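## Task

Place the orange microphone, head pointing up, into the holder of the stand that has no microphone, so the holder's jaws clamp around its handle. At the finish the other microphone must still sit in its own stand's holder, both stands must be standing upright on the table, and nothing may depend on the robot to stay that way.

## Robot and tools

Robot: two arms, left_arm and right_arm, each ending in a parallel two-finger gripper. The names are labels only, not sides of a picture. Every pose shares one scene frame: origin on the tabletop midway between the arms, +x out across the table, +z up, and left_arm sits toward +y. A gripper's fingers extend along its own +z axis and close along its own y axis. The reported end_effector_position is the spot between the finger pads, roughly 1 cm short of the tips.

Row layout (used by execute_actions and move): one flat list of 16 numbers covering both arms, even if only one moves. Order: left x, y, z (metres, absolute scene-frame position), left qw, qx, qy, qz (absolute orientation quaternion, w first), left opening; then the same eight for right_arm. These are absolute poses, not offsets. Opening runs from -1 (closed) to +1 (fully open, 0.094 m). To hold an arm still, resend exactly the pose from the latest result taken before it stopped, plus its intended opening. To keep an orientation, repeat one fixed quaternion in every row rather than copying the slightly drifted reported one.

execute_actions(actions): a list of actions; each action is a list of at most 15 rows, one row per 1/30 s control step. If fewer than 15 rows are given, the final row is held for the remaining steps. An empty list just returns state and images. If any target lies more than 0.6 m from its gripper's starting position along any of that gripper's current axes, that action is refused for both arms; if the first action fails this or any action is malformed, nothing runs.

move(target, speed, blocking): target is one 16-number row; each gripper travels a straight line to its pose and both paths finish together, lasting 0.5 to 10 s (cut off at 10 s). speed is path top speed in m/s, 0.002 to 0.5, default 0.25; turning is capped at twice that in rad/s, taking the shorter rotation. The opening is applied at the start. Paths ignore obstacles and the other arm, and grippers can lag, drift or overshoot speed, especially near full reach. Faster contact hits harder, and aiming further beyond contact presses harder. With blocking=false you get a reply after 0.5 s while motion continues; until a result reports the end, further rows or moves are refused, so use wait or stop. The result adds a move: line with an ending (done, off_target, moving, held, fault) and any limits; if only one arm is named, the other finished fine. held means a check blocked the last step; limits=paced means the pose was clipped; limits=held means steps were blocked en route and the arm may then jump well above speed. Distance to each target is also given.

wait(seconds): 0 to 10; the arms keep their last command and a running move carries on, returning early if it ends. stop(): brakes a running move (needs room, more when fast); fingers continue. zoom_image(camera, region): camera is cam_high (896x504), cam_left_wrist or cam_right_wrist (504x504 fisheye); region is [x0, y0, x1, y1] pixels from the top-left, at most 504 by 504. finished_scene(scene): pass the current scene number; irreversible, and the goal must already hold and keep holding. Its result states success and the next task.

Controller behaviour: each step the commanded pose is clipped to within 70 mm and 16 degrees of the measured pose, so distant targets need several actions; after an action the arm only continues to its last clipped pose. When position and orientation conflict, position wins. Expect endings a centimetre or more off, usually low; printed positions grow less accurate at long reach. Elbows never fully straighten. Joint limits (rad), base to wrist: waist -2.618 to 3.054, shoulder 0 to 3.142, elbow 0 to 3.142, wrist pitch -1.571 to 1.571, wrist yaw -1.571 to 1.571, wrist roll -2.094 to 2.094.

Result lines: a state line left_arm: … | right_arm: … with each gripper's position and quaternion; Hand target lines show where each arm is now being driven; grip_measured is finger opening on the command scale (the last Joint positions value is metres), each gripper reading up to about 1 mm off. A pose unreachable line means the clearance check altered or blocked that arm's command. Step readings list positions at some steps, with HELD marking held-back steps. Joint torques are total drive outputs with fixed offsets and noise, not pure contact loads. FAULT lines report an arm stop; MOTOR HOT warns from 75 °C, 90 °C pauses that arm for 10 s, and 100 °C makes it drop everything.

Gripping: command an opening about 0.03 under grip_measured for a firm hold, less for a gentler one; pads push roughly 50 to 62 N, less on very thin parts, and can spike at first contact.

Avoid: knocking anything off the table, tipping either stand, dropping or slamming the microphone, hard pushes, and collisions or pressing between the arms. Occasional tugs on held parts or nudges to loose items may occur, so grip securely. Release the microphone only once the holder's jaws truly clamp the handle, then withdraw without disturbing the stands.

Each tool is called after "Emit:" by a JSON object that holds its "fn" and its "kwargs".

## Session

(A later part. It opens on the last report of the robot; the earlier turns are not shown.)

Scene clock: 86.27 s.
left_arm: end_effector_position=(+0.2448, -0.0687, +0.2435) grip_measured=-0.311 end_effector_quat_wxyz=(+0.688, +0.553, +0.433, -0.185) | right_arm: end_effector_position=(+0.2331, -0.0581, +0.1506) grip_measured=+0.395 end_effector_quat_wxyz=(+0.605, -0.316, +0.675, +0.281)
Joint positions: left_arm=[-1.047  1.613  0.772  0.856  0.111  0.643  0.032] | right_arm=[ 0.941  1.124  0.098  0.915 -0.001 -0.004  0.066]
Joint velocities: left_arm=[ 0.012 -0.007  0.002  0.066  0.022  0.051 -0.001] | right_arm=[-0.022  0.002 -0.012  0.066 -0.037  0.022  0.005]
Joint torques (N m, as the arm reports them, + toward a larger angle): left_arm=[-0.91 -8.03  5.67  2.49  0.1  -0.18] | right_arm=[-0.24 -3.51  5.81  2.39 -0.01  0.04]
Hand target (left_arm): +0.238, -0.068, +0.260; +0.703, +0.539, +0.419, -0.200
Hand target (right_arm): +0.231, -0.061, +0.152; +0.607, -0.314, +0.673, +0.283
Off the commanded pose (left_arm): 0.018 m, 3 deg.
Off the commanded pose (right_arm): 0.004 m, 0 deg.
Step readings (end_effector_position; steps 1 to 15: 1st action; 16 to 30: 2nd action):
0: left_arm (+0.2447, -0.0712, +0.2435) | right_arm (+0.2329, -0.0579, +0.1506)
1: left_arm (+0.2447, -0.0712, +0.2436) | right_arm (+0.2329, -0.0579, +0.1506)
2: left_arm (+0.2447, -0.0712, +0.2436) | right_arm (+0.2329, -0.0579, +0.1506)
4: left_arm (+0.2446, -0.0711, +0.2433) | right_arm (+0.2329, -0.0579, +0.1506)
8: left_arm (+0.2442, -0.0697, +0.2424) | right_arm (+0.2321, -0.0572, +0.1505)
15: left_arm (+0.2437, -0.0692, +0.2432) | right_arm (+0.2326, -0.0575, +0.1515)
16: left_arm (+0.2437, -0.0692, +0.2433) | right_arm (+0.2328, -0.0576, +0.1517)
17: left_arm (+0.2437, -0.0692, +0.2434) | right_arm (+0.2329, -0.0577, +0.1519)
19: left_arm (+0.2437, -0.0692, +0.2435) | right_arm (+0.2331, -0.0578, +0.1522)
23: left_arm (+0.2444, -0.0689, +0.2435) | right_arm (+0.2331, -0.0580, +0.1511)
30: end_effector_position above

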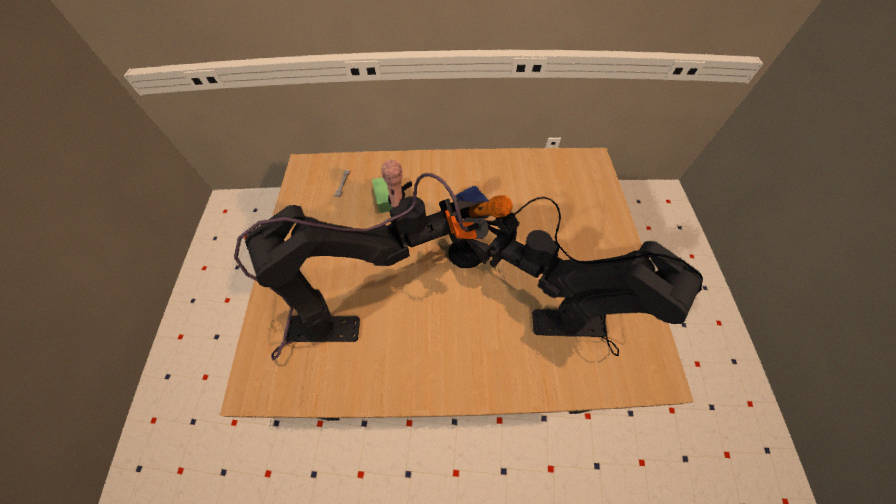

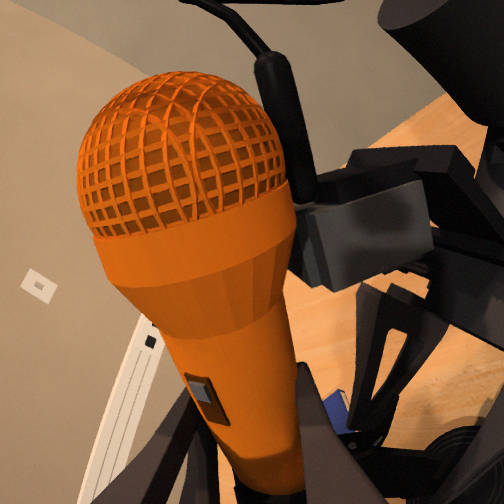

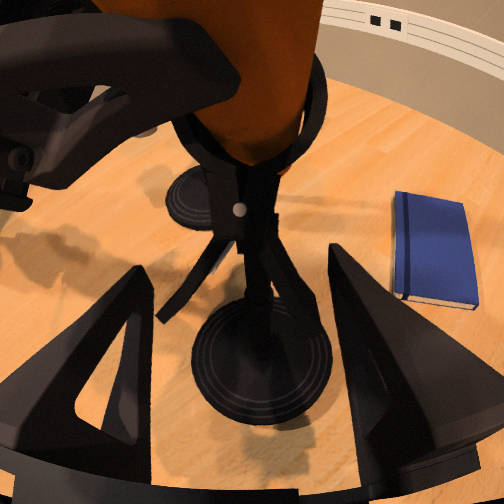

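Emit:
{"fn": "execute_actions", "kwargs": {"actions": [[[0.2381,-0.0678,0.26,0.7036,0.5385,0.4185,-0.1998,-0.355,0.230,-0.0622,0.152,0.6064,-0.314,0.6735,0.2828,0.5],[0.2381,-0.0678,0.26,0.7036,0.5385,0.4185,-0.1998,-0.355,0.2285,-0.064,0.152,0.6064,-0.314,0.6735,0.2828,0.55],[0.2381,-0.0678,0.26,0.7036,0.5385,0.4185,-0.1998,-0.355,0.2265,-0.0664,0.152,0.604,-0.315,0.6756,0.2817,0.6],[0.2381,-0.0678,0.26,0.7036,0.5385,0.4185,-0.1998,-0.355,0.2245,-0.0688,0.152,0.601,-0.3162,0.678,0.2803,0.6],[0.2385,-0.0678,0.26,0.7036,0.5385,0.4185,-0.1998,-0.355,0.2225,-0.0712,0.152,0.598,-0.3174,0.6807,0.2789,0.6],[0.239,-0.0678,0.26,0.7036,0.5385,0.4185,-0.1998,-0.355,0.2205,-0.0736,0.152,0.595,-0.3186,0.6833,0.2775,0.6],[0.2395,-0.0678,0.26,0.7036,0.5385,0.4185,-0.1998,-0.355,0.2185,-0.076,0.152,0.592,-0.3198,0.6858,0.2761,0.6],[0.24,-0.0678,0.26,0.7036,0.5385,0.4185,-0.1998,-0.34,0.2165,-0.0784,0.152,0.589,-0.321,0.6884,0.2747,0.6],[0.2405,-0.0678,0.26,0.7036,0.5385,0.4185,-0.1998,-0.33,0.2145,-0.0808,0.152,0.586,-0.3222,0.691,0.2733,0.6],[0.241,-0.0678,0.26,0.7036,0.5385,0.4185,-0.1998,-0.32,0.2125,-0.0832,0.152,0.583,-0.3234,0.6935,0.2719,0.6],[0.2415,-0.0678,0.26,0.7036,0.5385,0.4185,-0.1998,-0.31,0.2105,-0.0856,0.152,0.58,-0.3246,0.6961,0.2705,0.6],[0.242,-0.0678,0.26,0.7036,0.5385,0.4185,-0.1998,-0.30,0.2085,-0.088,0.152,0.577,-0.3258,0.6987,0.2691,0.6],[0.242,-0.0678,0.26,0.7036,0.5385,0.4185,-0.1998,-0.28,0.2065,-0.0904,0.152,0.574,-0.327,0.7012,0.2677,0.6],[0.242,-0.0678,0.26,0.7036,0.5385,0.4185,-0.1998,-0.26,0.2045,-0.0928,0.152,0.5704,-0.3284,0.7043,0.2659,0.6],[0.242,-0.0678,0.26,0.7036,0.5385,0.4185,-0.1998,-0.23,0.2025,-0.0952,0.152,0.5704,-0.3284,0.7043,0.2659,0.6]],[[0.242,-0.0678,0.26,0.7036,0.5385,0.4185,-0.1998,-0.2,0.201,-0.097,0.152,0.5704,-0.3284,0.7043,0.2659,0.6],[0.242,-0.0678,0.26,0.7036,0.5385,0.4185,-0.1998,-0.15,0.200,-0.098,0.152,0.5704,-0.3284,0.7043,0.2659,0.6],[0.242,-0.0678,0.26,0.7036,0.5385,0.4185,-0.1998,-0.1,0.200,-0.098,0.152,0.5704,-0.3284,0.7043,0.2659,0.6],[0.242,-0.0678,0.26,0.7036,0.5385,0.4185,-0.1998,-0.05,0.200,-0.098,0.152,0.5704,-0.3284,0.7043,0.2659,0.6],[0.242,-0.0678,0.26,0.7036,0.5385,0.4185,-0.1998,0.0,0.200,-0.098,0.152,0.5704,-0.3284,0.7043,0.2659,0.6],[0.242,-0.0678,0.26,0.7036,0.5385,0.4185,-0.1998,0.05,0.200,-0.098,0.152,0.5704,-0.3284,0.7043,0.2659,0.6],[0.242,-0.0678,0.26,0.7036,0.5385,0.4185,-0.1998,0.1,0.200,-0.098,0.152,0.5704,-0.3284,0.7043,0.2659,0.6],[0.242,-0.0678,0.26,0.7036,0.5385,0.4185,-0.1998,0.15,0.200,-0.098,0.152,0.5704,-0.3284,0.7043,0.2659,0.6],[0.242,-0.0678,0.26,0.7036,0.5385,0.4185,-0.1998,0.2,0.200,-0.098,0.152,0.5704,-0.3284,0.7043,0.2659,0.6]]]}}

Scene clock: 90.87 s.
left_arm: end_effector_position=(+0.2397, -0.0708, +0.2420) grip_measured=+0.198 end_effector_quat_wxyz=(+0.683, +0.562, +0.424, -0.194) | right_arm: end_effector_position=(+0.2001, -0.0973, +0.1441) grip_measured=+0.597 end_effector_quat_wxyz=(+0.572, -0.329, +0.703, +0.265)
Joint positions: left_arm=[-1.047  1.613  0.772  0.85   0.142  0.645  0.056] | right_arm=[ 0.941  0.515  0.06   0.248 -0.001 -0.004  0.075]
Joint velocities: left_arm=[-0.012  0.022  0.007 -0.081 -0.022 -0.007 -0.   ] | right_arm=[ 0.007  0.007  0.007 -0.212 -0.022 -0.007 -0.   ]
Joint torques (N m, as the arm reports them, + toward a larger angle): left_arm=[ 0.22 -7.51  6.22  2.55 -0.14 -0.2 ] | right_arm=[-0.26 -0.36 11.76  2.17  0.01 -0.02]
Hand target (left_arm): +0.242, -0.068, +0.260; +0.703, +0.539, +0.419, -0.200
Hand target (right_arm): +0.200, -0.098, +0.152; +0.572, -0.328, +0.703, +0.265
Off the commanded pose (left_arm): 0.018 m, 4 deg.
Off the commanded pose (right_arm): 0.008 m, 0 deg.
Step readings (end_effector_position; steps 1 to 15: 1st action; 16 to 30: 2nd action):
0: left_arm (+0.2449, -0.0687, +0.2435) | right_arm (+0.2331, -0.0581, +0.1505)
1: left_arm (+0.2449, -0.0687, +0.2435) | right_arm (+0.2330, -0.0581, +0.1506)
2: left_arm (+0.2449, -0.0687, +0.2435) | right_arm (+0.2326, -0.0586, +0.1506)
4: left_arm (+0.2449, -0.0687, +0.2433) | right_arm (+0.2304, -0.0613, +0.1527)
8: left_arm (+0.2448, -0.0687, +0.2432) | right_arm (+0.2238, -0.0691, +0.1666)
15: left_arm (+0.2434, -0.0693, +0.2418) | right_arm (+0.2123, -0.0828, +0.1806)
16: left_arm (+0.2429, -0.0695, +0.2412) | right_arm (+0.2108, -0.0846, +0.1807)
17: left_arm (+0.2423, -0.0698, +0.2412) | right_arm (+0.2093, -0.0863, +0.1803)
19: left_arm (+0.2415, -0.0701, +0.2412) | right_arm (+0.2067, -0.0894, +0.1781)
23: left_arm (+0.2403, -0.0706, +0.2418) | right_arm (+0.2031, -0.0938, +0.1669)
30: end_effector_position above

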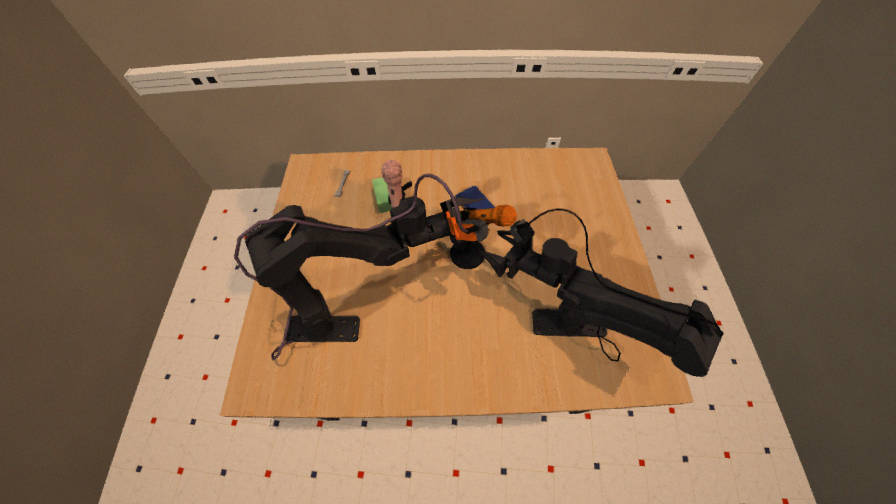

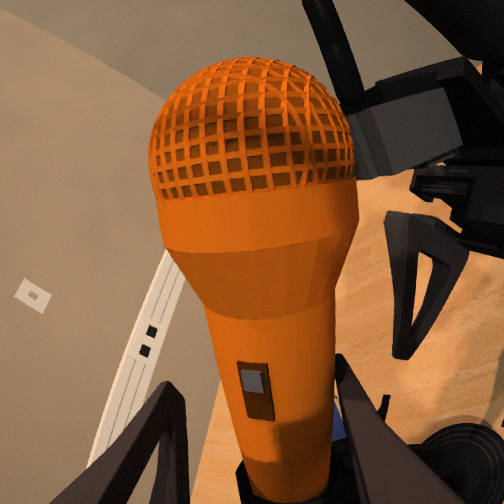

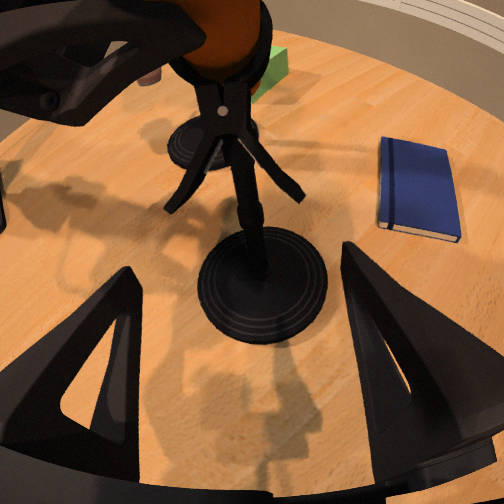

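The mic has settled in the clip. I'll open the left gripper further and back it out.

Emit:
{"fn": "execute_actions", "kwargs": {"actions": [[[0.242,-0.0678,0.26,0.7036,0.5385,0.4185,-0.1998,0.24,0.200,-0.098,0.152,0.5704,-0.3284,0.7043,0.2659,0.6],[0.242,-0.0678,0.26,0.7036,0.5385,0.4185,-0.1998,0.28,0.200,-0.098,0.152,0.5704,-0.3284,0.7043,0.2659,0.6],[0.242,-0.0678,0.26,0.7036,0.5385,0.4185,-0.1998,0.32,0.200,-0.098,0.152,0.5704,-0.3284,0.7043,0.2659,0.6],[0.242,-0.0678,0.26,0.7036,0.5385,0.4185,-0.1998,0.36,0.200,-0.098,0.152,0.5704,-0.3284,0.7043,0.2659,0.6],[0.242,-0.0678,0.26,0.7036,0.5385,0.4185,-0.1998,0.4,0.200,-0.098,0.152,0.5704,-0.3284,0.7043,0.2659,0.6],[0.242,-0.0678,0.26,0.7036,0.5385,0.4185,-0.1998,0.45,0.200,-0.098,0.152,0.5704,-0.3284,0.7043,0.2659,0.6],[0.242,-0.0678,0.26,0.7036,0.5385,0.4185,-0.1998,0.5,0.200,-0.098,0.152,0.5704,-0.3284,0.7043,0.2659,0.6]]]}}

Scene clock: 92.10 s.
left_arm: end_effector_position=(+0.2394, -0.0709, +0.2430) grip_measured=+0.498 end_effector_quat_wxyz=(+0.684, +0.561, +0.423, -0.195) | right_arm: end_effector_position=(+0.1990, -0.0985, +0.1371) grip_measured=+0.597 end_effector_quat_wxyz=(+0.562, -0.333, +0.711, +0.261)
Joint positions: left_arm=[-1.047  1.613  0.772  0.854  0.144  0.644  0.07 ] | right_arm=[ 0.941  0.515  0.06   0.219 -0.001 -0.004  0.075]
Joint velocities: left_arm=[ 0.002 -0.002  0.007  0.022 -0.051 -0.051  0.001] | right_arm=[ 0.002 -0.022  0.002 -0.066  0.007 -0.037 -0.   ]
Joint torques (N m, as the arm reports them, + toward a larger angle): left_arm=[ 0.09 -7.56  6.07  2.54 -0.17 -0.18] | right_arm=[-0.34 -0.23 11.81  2.14 -0.02  0.  ]
Hand target (left_arm): +0.242, -0.067, +0.260; +0.703, +0.538, +0.419, -0.200
Hand target (right_arm): +0.200, -0.098, +0.152; +0.571, -0.328, +0.704, +0.266
Off the commanded pose (left_arm): 0.018 m, 3 deg.
Off the commanded pose (right_arm): 0.015 m, 1 deg.
Step readings (end_effector_position):
0: left_arm (+0.2397, -0.0708, +0.2420) | right_arm (+0.1991, -0.0985, +0.1372)
1: left_arm (+0.2397, -0.0708, +0.2421) | right_arm (+0.1991, -0.0985, +0.1372)
2: left_arm (+0.2396, -0.0709, +0.2423) | right_arm (+0.1991, -0.0985, +0.1372)
4: left_arm (+0.2393, -0.0709, +0.2425) | right_arm (+0.1991, -0.0985, +0.1372)
8: left_arm (+0.2393, -0.0709, +0.2430) | right_arm (+0.1990, -0.0985, +0.1371)
15: end_effector_position above

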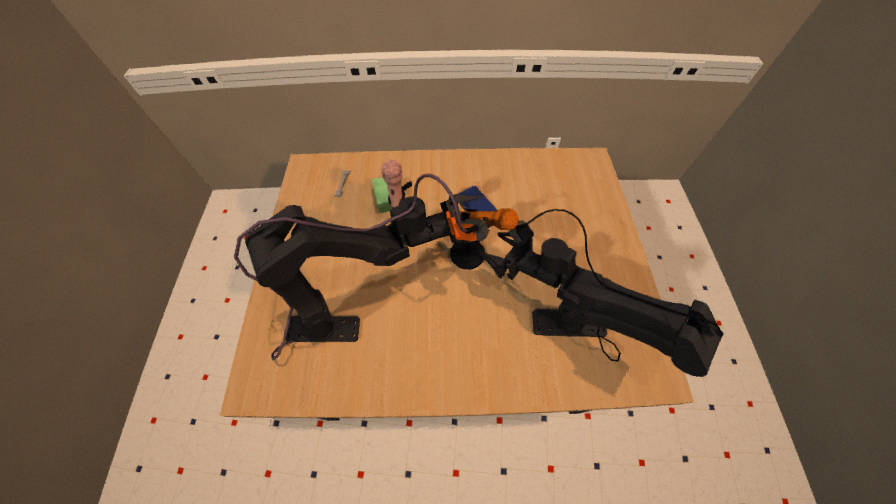

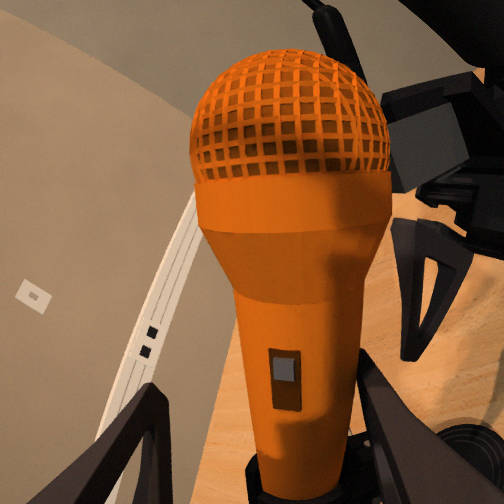

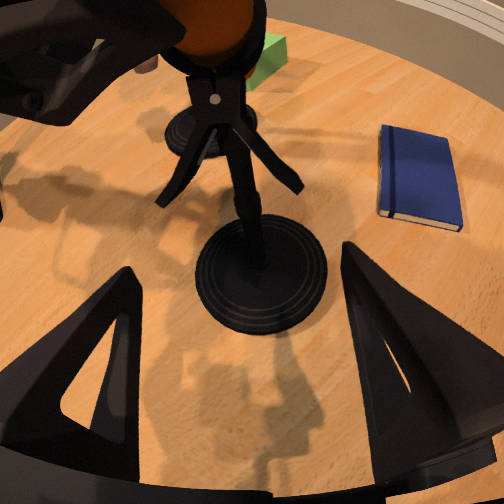

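Emit:
{"fn": "execute_actions", "kwargs": {"actions": [[[0.242,-0.0678,0.26,0.7036,0.5385,0.4185,-0.1998,0.53,0.200,-0.098,0.152,0.5704,-0.3284,0.7043,0.2659,0.6],[0.242,-0.0678,0.26,0.7036,0.5385,0.4185,-0.1998,0.56,0.200,-0.098,0.152,0.5704,-0.3284,0.7043,0.2659,0.6],[0.242,-0.0678,0.26,0.7036,0.5385,0.4185,-0.1998,0.59,0.200,-0.098,0.152,0.5704,-0.3284,0.7043,0.2659,0.6],[0.242,-0.0678,0.26,0.7036,0.5385,0.4185,-0.1998,0.62,0.200,-0.098,0.152,0.5704,-0.3284,0.7043,0.2659,0.6],[0.242,-0.0678,0.26,0.7036,0.5385,0.4185,-0.1998,0.65,0.200,-0.098,0.152,0.5704,-0.3284,0.7043,0.2659,0.6],[0.242,-0.0678,0.26,0.7036,0.5385,0.4185,-0.1998,0.68,0.200,-0.098,0.152,0.5704,-0.3284,0.7043,0.2659,0.6],[0.242,-0.0678,0.26,0.7036,0.5385,0.4185,-0.1998,0.71,0.200,-0.098,0.152,0.5704,-0.3284,0.7043,0.2659,0.6],[0.242,-0.0678,0.26,0.7036,0.5385,0.4185,-0.1998,0.75,0.200,-0.098,0.152,0.5704,-0.3284,0.7043,0.2659,0.6]]]}}

Scene clock: 93.83 s.
left_arm: end_effector_position=(+0.2401, -0.0705, +0.2472) grip_measured=+0.748 end_effector_quat_wxyz=(+0.691, +0.555, +0.420, -0.195) | right_arm: end_effector_position=(+0.1990, -0.0986, +0.1366) grip_measured=+0.597 end_effector_quat_wxyz=(+0.561, -0.333, +0.712, +0.260)
Joint positions: left_arm=[-1.047  1.613  0.772  0.871  0.139  0.644  0.082] | right_arm=[ 0.941  0.515  0.06   0.217 -0.001 -0.004  0.075]
Joint velocities: left_arm=[-0.012 -0.012  0.007  0.037 -0.007 -0.007 -0.001] | right_arm=[-0.022 -0.022 -0.012  0.007 -0.007  0.051  0.   ]
Joint torques (N m, as the arm reports them, + toward a larger angle): left_arm=[ 0.17 -7.61  6.06  2.38 -0.09 -0.23] | right_arm=[-0.35 -0.22 11.81  2.18 -0.02  0.  ]
Hand target (left_arm): +0.242, -0.068, +0.260; +0.703, +0.538, +0.419, -0.200
Hand target (right_arm): +0.200, -0.098, +0.152; +0.571, -0.328, +0.704, +0.266
Off the commanded pose (left_arm): 0.013 m, 3 deg.
Off the commanded pose (right_arm): 0.015 m, 2 deg.
Step readings (end_effector_position):
0: left_arm (+0.2394, -0.0709, +0.2430) | right_arm (+0.1990, -0.0985, +0.1371)
1: left_arm (+0.2394, -0.0709, +0.2430) | right_arm (+0.1990, -0.0985, +0.1371)
2: left_arm (+0.2394, -0.0709, +0.2431) | right_arm (+0.1990, -0.0985, +0.1371)
4: left_arm (+0.2396, -0.0708, +0.2434) | right_arm (+0.1990, -0.0986, +0.1368)
8: left_arm (+0.2399, -0.0706, +0.2460) | right_arm (+0.1990, -0.0986, +0.1366)
15: end_effector_position above

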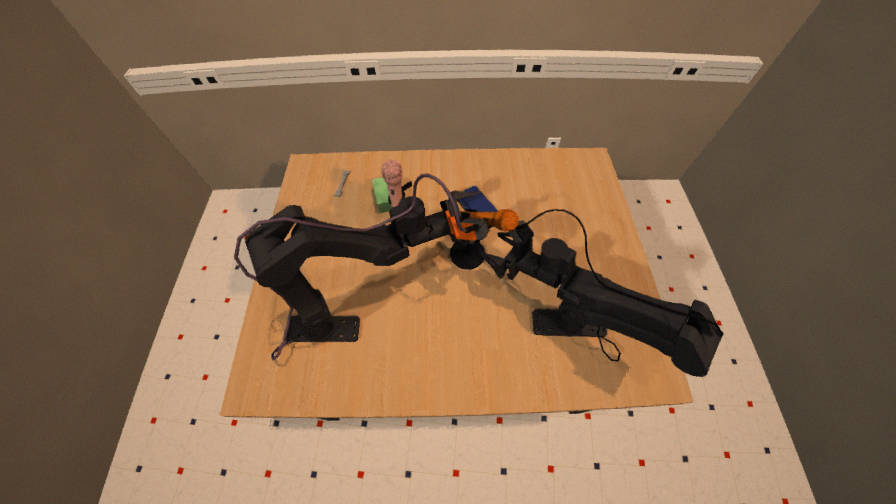

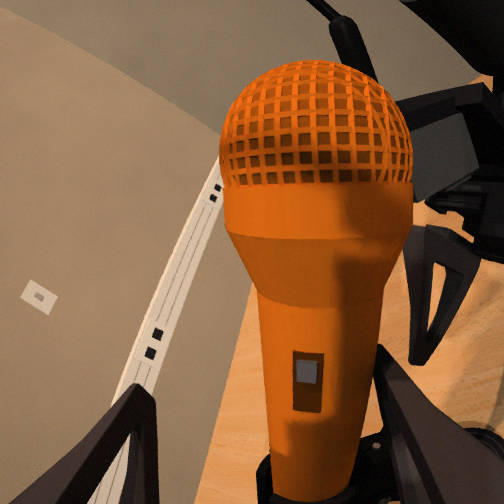

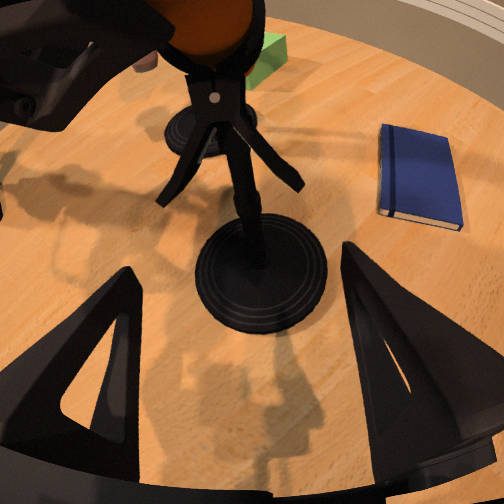

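Emit:
{"fn": "move", "kwargs": {"target": [0.240,-0.0705,0.25,0.695,0.550,0.420,-0.197,0.85,0.258,-0.184,0.105,0.5438,-0.1935,0.8061,0.1305,0.6], "speed": 0.1}}

Scene clock: 97.43 s.
left_arm: end_effector_position=(+0.2400, -0.0706, +0.2452) grip_measured=+0.848 end_effector_quat_wxyz=(+0.688, +0.558, +0.422, -0.194) | right_arm: end_effector_position=(+0.2558, -0.1804, +0.1059) grip_measured=+0.597 end_effector_quat_wxyz=(+0.550, -0.203, +0.799, +0.137)
Joint positions: left_arm=[-1.047  1.613  0.772  0.863  0.14   0.644  0.087] | right_arm=[0.603 0.526 0.06  0.099 0.038 0.009 0.075]
Joint velocities: left_arm=[ 0.002 -0.012  0.002 -0.066  0.007  0.051 -0.   ] | right_arm=[ 0.002  0.012 -0.017  0.037 -0.051  0.022 -0.   ]
Joint torques (N m, as the arm reports them, + toward a larger angle): left_arm=[-0.25 -6.45  5.97  2.29 -0.04 -0.01] | right_arm=[-0.77  2.2   9.85  2.22  0.15  0.07]
Hand target (left_arm): +0.240, -0.070, +0.250; +0.695, +0.550, +0.420, -0.197
Hand target (right_arm): +0.258, -0.184, +0.105; +0.545, -0.193, +0.805, +0.130
Off the commanded pose (left_arm): 0.005 m, 1 deg.
Off the commanded pose (right_arm): 0.004 m, 2 deg.
move: done

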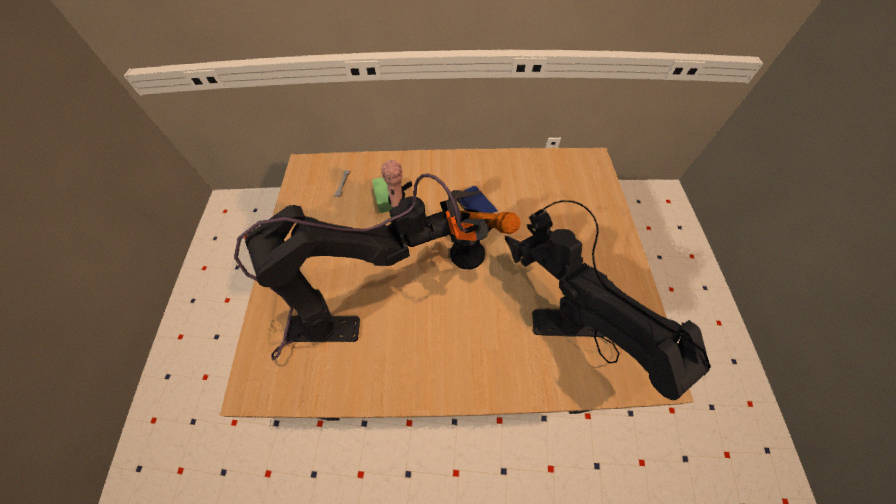

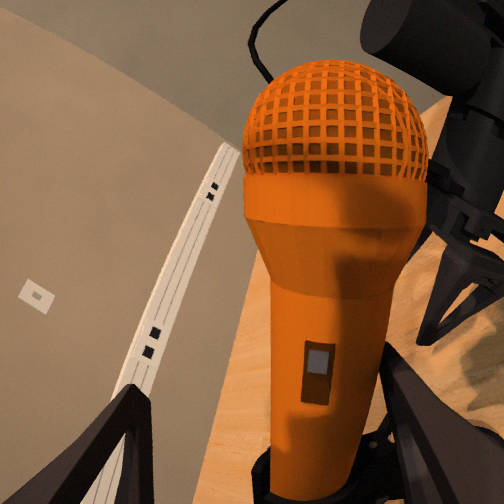

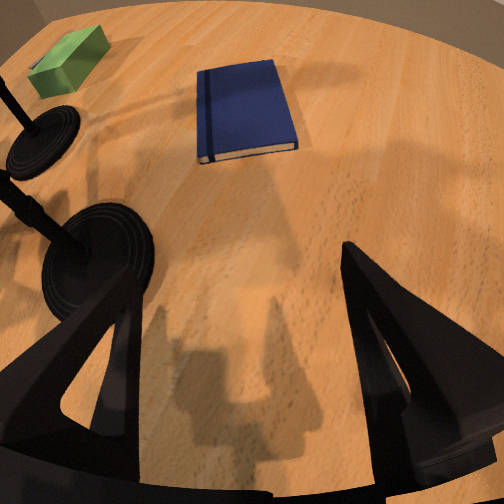

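Emit:
{"fn": "execute_actions", "kwargs": {"actions": [[[0.240,-0.0705,0.25,0.695,0.550,0.420,-0.197,0.88,0.258,-0.184,0.105,0.5438,-0.1935,0.8061,0.1305,0.6],[0.240,-0.0705,0.25,0.695,0.550,0.420,-0.197,0.91,0.258,-0.184,0.105,0.5438,-0.1935,0.8061,0.1305,0.6],[0.240,-0.0705,0.25,0.695,0.550,0.420,-0.197,0.94,0.258,-0.184,0.105,0.5438,-0.1935,0.8061,0.1305,0.6],[0.240,-0.0705,0.25,0.695,0.550,0.420,-0.197,0.97,0.258,-0.184,0.105,0.5438,-0.1935,0.8061,0.1305,0.6],[0.240,-0.0705,0.25,0.695,0.550,0.420,-0.197,1,0.258,-0.184,0.105,0.5438,-0.1935,0.8061,0.1305,0.6]]]}}

Scene clock: 98.60 s.
left_arm: end_effector_position=(+0.2400, -0.0706, +0.2454) grip_measured=+1.000 end_effector_quat_wxyz=(+0.688, +0.557, +0.422, -0.194) | right_arm: end_effector_position=(+0.2558, -0.1804, +0.1059) grip_measured=+0.597 end_effector_quat_wxyz=(+0.550, -0.203, +0.799, +0.137)
Joint positions: left_arm=[-1.047  1.613  0.772  0.864  0.14   0.644  0.094] | right_arm=[0.603 0.526 0.06  0.099 0.038 0.009 0.075]
Joint velocities: left_arm=[ 0.002 -0.012 -0.002  0.022 -0.007 -0.037  0.   ] | right_arm=[ 0.007  0.007  0.007 -0.022 -0.007  0.007 -0.   ]
Joint torques (N m, as the arm reports them, + toward a larger angle): left_arm=[-0.19 -6.69  5.91  2.3  -0.02 -0.07] | right_arm=[-0.66  2.21 10.    2.17  0.16  0.07]
Hand target (left_arm): +0.240, -0.070, +0.250; +0.695, +0.550, +0.420, -0.197
Hand target (right_arm): +0.258, -0.184, +0.105; +0.544, -0.194, +0.806, +0.130
Off the commanded pose (left_arm): 0.005 m, 1 deg.
Off the commanded pose (right_arm): 0.004 m, 2 deg.
Step readings (end_effector_position):
0: left_arm (+0.2400, -0.0706, +0.2452) | right_arm (+0.2558, -0.1804, +0.1059)
1: left_arm (+0.2400, -0.0706, +0.2452) | right_arm (+0.2558, -0.1804, +0.1059)
2: left_arm (+0.2400, -0.0706, +0.2452) | right_arm (+0.2558, -0.1804, +0.1059)
4: left_arm (+0.2400, -0.0706, +0.2451) | right_arm (+0.2558, -0.1804, +0.1059)
8: left_arm (+0.2400, -0.0706, +0.2454) | right_arm (+0.2558, -0.1804, +0.1059)
15: end_effector_position above

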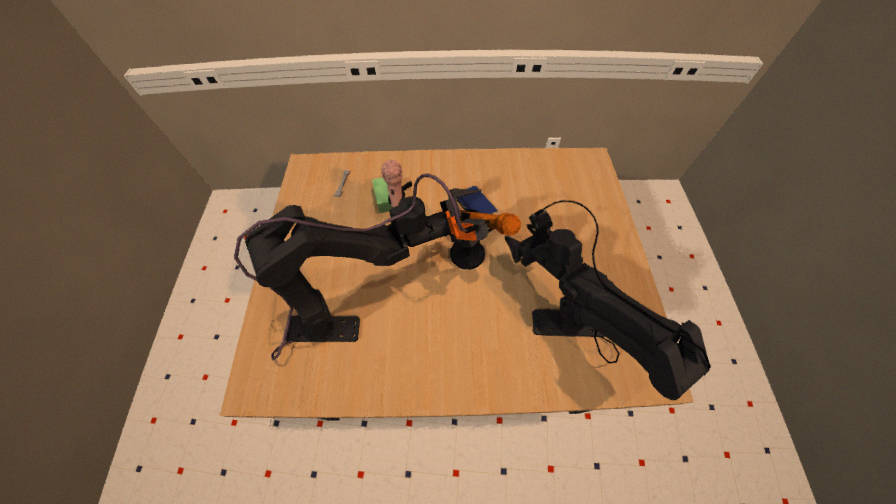

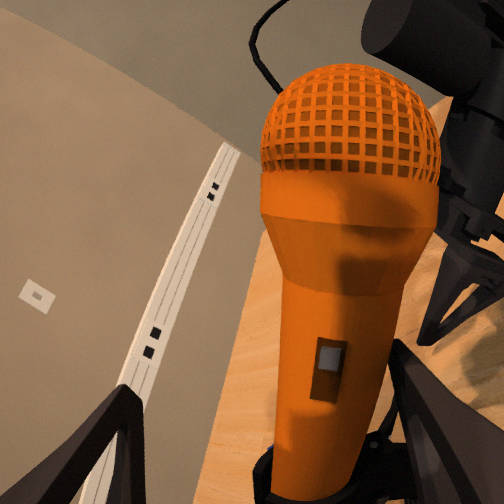

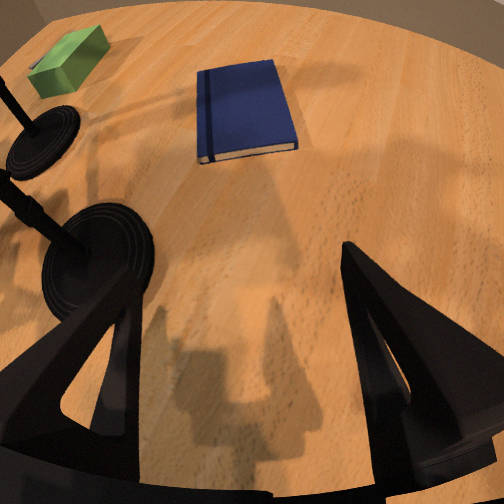

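Emit:
{"fn": "wait", "kwargs": {"seconds": 0.5}}

Emit:
{"fn": "zoom_image", "kwargs": {"camera": "cam_left_wrist", "region": [230,300,450,504]}}

Scene clock: 100.77 s.
left_arm: end_effector_position=(+0.2400, -0.0706, +0.2454) grip_measured=+1.000 end_effector_quat_wxyz=(+0.688, +0.557, +0.422, -0.194) | right_arm: end_effector_position=(+0.2558, -0.1804, +0.1059) grip_measured=+0.597 end_effector_quat_wxyz=(+0.550, -0.203, +0.799, +0.137)
Joint positions: left_arm=[-1.047  1.613  0.772  0.864  0.14   0.644  0.094] | right_arm=[0.603 0.526 0.06  0.099 0.038 0.009 0.075]
Joint velocities: left_arm=[-0.017  0.002  0.017 -0.022  0.022 -0.037  0.   ] | right_arm=[-0.017  0.012 -0.022 -0.007 -0.066 -0.037  0.001]
Joint torques (N m, as the arm reports them, + toward a larger angle): left_arm=[-0.34 -6.5   6.14  2.26 -0.08 -0.01] | right_arm=[-0.65  2.22  9.99  2.17  0.16  0.07]
Hand target (left_arm): +0.240, -0.070, +0.250; +0.695, +0.550, +0.420, -0.197
Hand target (right_arm): +0.258, -0.184, +0.105; +0.544, -0.194, +0.806, +0.130
Off the commanded pose (left_arm): 0.005 m, 1 deg.
Off the commanded pose (right_arm): 0.004 m, 2 deg.
wait: 0.50 s; at rest from the start

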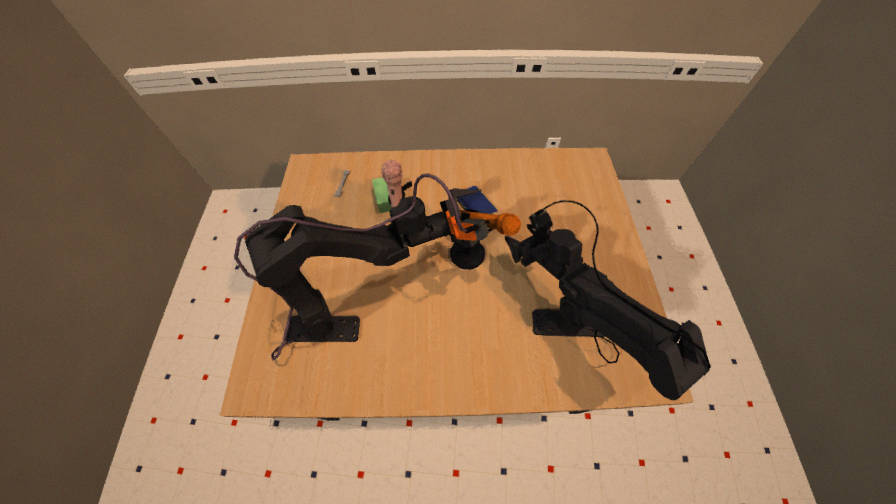

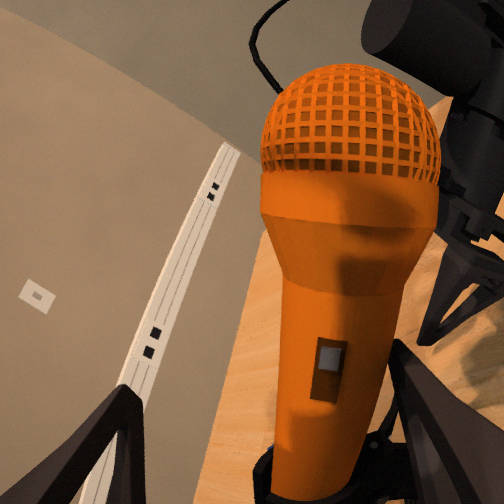

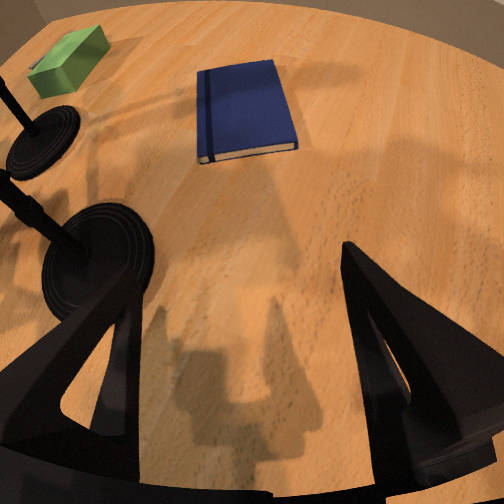

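Region (230, 300, 450, 504) of cam_left_wrist's 504x504 image, scaled by 2.291, with more detail than that image has; it fills the top 467 rows of this view, and the rest is white.

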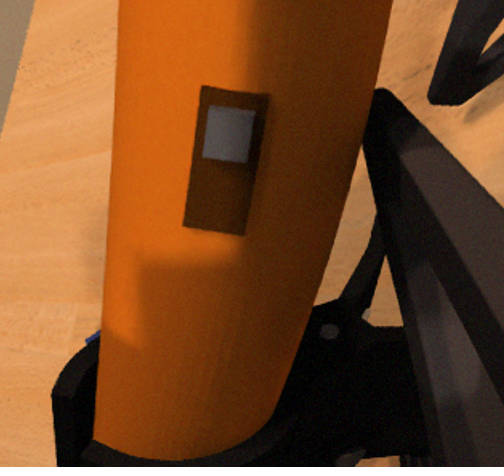

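Emit:
{"fn": "move", "kwargs": {"target": [0.227,-0.074,0.248,0.695,0.550,0.420,-0.197,1,0.258,-0.184,0.105,0.5438,-0.1935,0.8061,0.1305,0.6], "speed": 0.02}}

Scene clock: 102.13 s.
left_arm: end_effector_position=(+0.2300, -0.0760, +0.2468) grip_measured=+1.000 end_effector_quat_wxyz=(+0.690, +0.556, +0.421, -0.195) | right_arm: end_effector_position=(+0.2558, -0.1804, +0.1059) grip_measured=+0.597 end_effector_quat_wxyz=(+0.550, -0.203, +0.799, +0.137)
Joint positions: left_arm=[-1.084  1.613  0.772  0.869  0.102  0.644  0.094] | right_arm=[0.603 0.526 0.06  0.099 0.038 0.009 0.075]
Joint velocities: left_arm=[-0.012 -0.022 -0.007 -0.051 -0.007  0.007  0.   ] | right_arm=[-0.012  0.017  0.007 -0.081  0.066 -0.037 -0.001]
Joint torques (N m, as the arm reports them, + toward a larger angle): left_arm=[-0.61 -7.12  4.66  2.38 -0.13 -0.04] | right_arm=[-0.65  2.22 10.    2.16  0.16  0.07]
Hand target (left_arm): +0.227, -0.074, +0.248; +0.694, +0.550, +0.420, -0.197
Hand target (right_arm): +0.258, -0.184, +0.105; +0.544, -0.194, +0.806, +0.130
Off the commanded pose (left_arm): 0.004 m, 1 deg.
Off the commanded pose (right_arm): 0.004 m, 2 deg.
move: done

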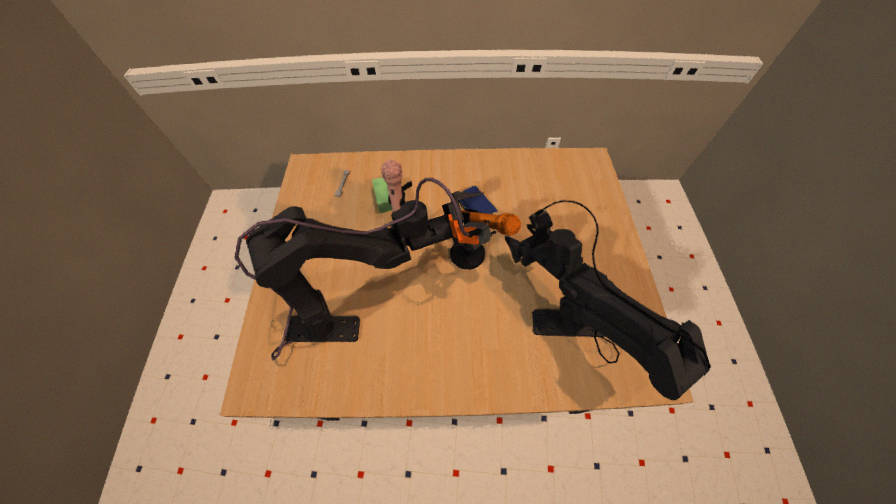

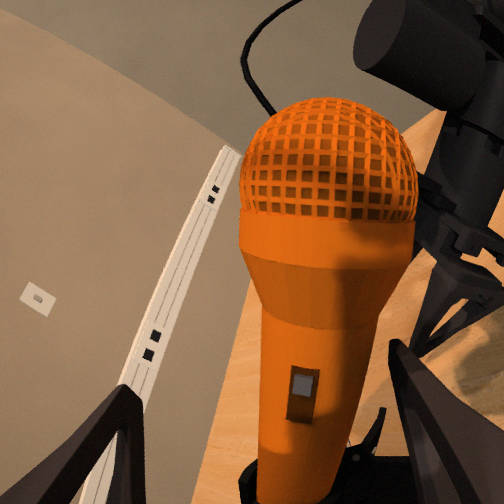

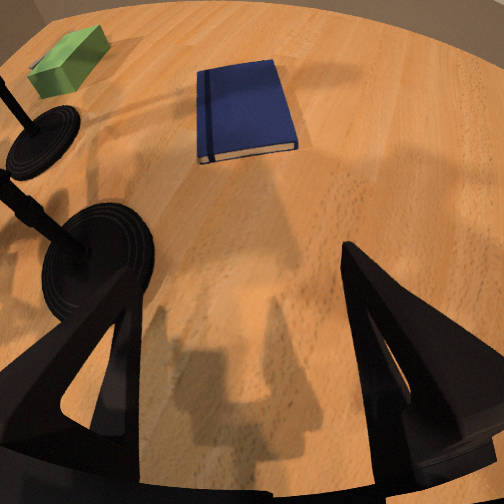

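The mic is now free of the finger and stable. Retreating the left arm to inspect.

Emit:
{"fn": "move", "kwargs": {"target": [0.175,0.03,0.26,0.695,0.550,0.420,-0.197,1,0.258,-0.184,0.105,0.5438,-0.1935,0.8061,0.1305,0.6], "speed": 0.1}}

Emit:
{"fn": "zoom_image", "kwargs": {"camera": "cam_high", "region": [360,140,560,290]}}

Scene clock: 104.27 s.
left_arm: end_effector_position=(+0.1780, +0.0264, +0.2566) grip_measured=+1.000 end_effector_quat_wxyz=(+0.689, +0.556, +0.423, -0.194) | right_arm: end_effector_position=(+0.2558, -0.1804, +0.1059) grip_measured=+0.597 end_effector_quat_wxyz=(+0.550, -0.203, +0.799, +0.137)
Joint positions: left_arm=[-1.084  1.066  0.421  0.671  0.099  0.644  0.094] | right_arm=[0.603 0.526 0.06  0.099 0.038 0.009 0.075]
Joint velocities: left_arm=[-0.012 -0.007  0.002  0.007  0.022 -0.007  0.   ] | right_arm=[-0.007 -0.002  0.002 -0.051  0.007  0.022 -0.001]
Joint torques (N m, as the arm reports them, + toward a larger angle): left_arm=[-0.63 -3.92  5.78  2.11 -0.09 -0.05] | right_arm=[-0.65  2.22  9.99  2.17  0.15  0.07]
Hand target (left_arm): +0.174, +0.030, +0.261; +0.695, +0.550, +0.420, -0.197
Hand target (right_arm): +0.258, -0.184, +0.105; +0.544, -0.194, +0.806, +0.130
Off the commanded pose (left_arm): 0.006 m, 1 deg.
Off the commanded pose (right_arm): 0.004 m, 2 deg.
move: done

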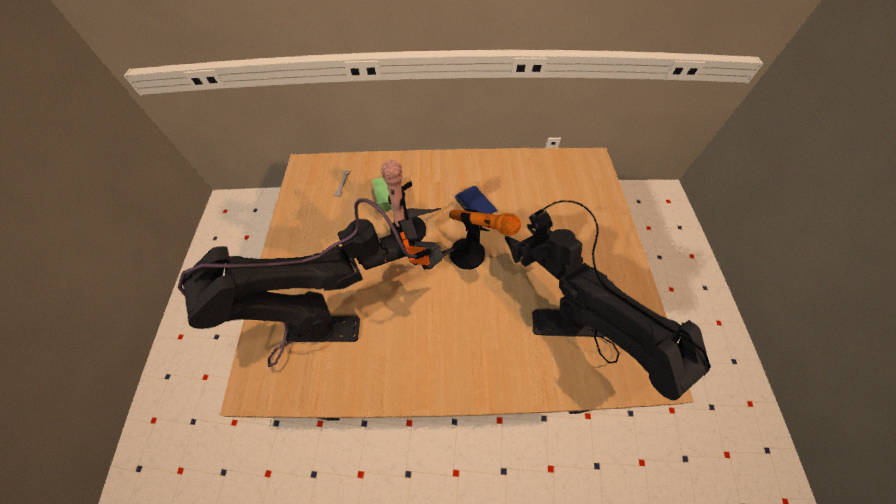

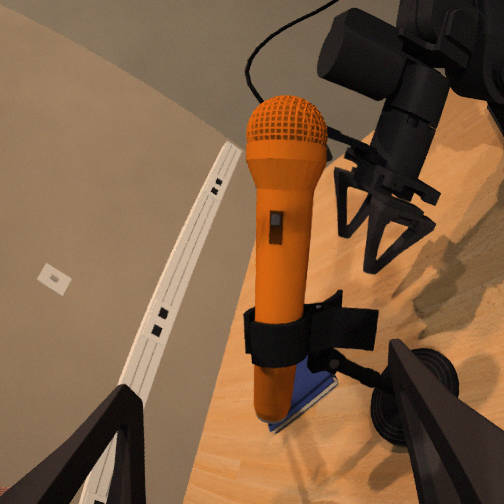

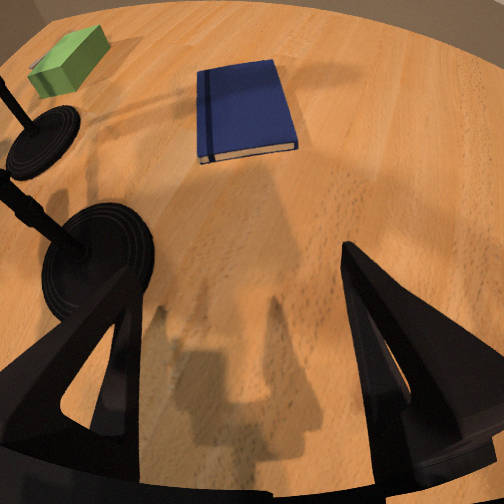

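Region (360, 140, 560, 290) of cam_high's 896x504 image, scaled by 2.520, with more detail than that image has; it fills the top 378 rows of this view, and the rest is white.

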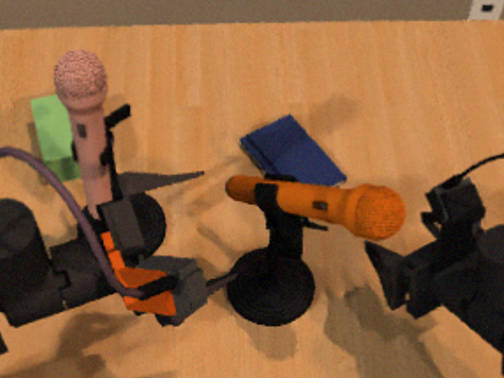

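Emit:
{"fn": "finished_scene", "kwargs": {"scene": 2}}

The scene is finished: the task was done.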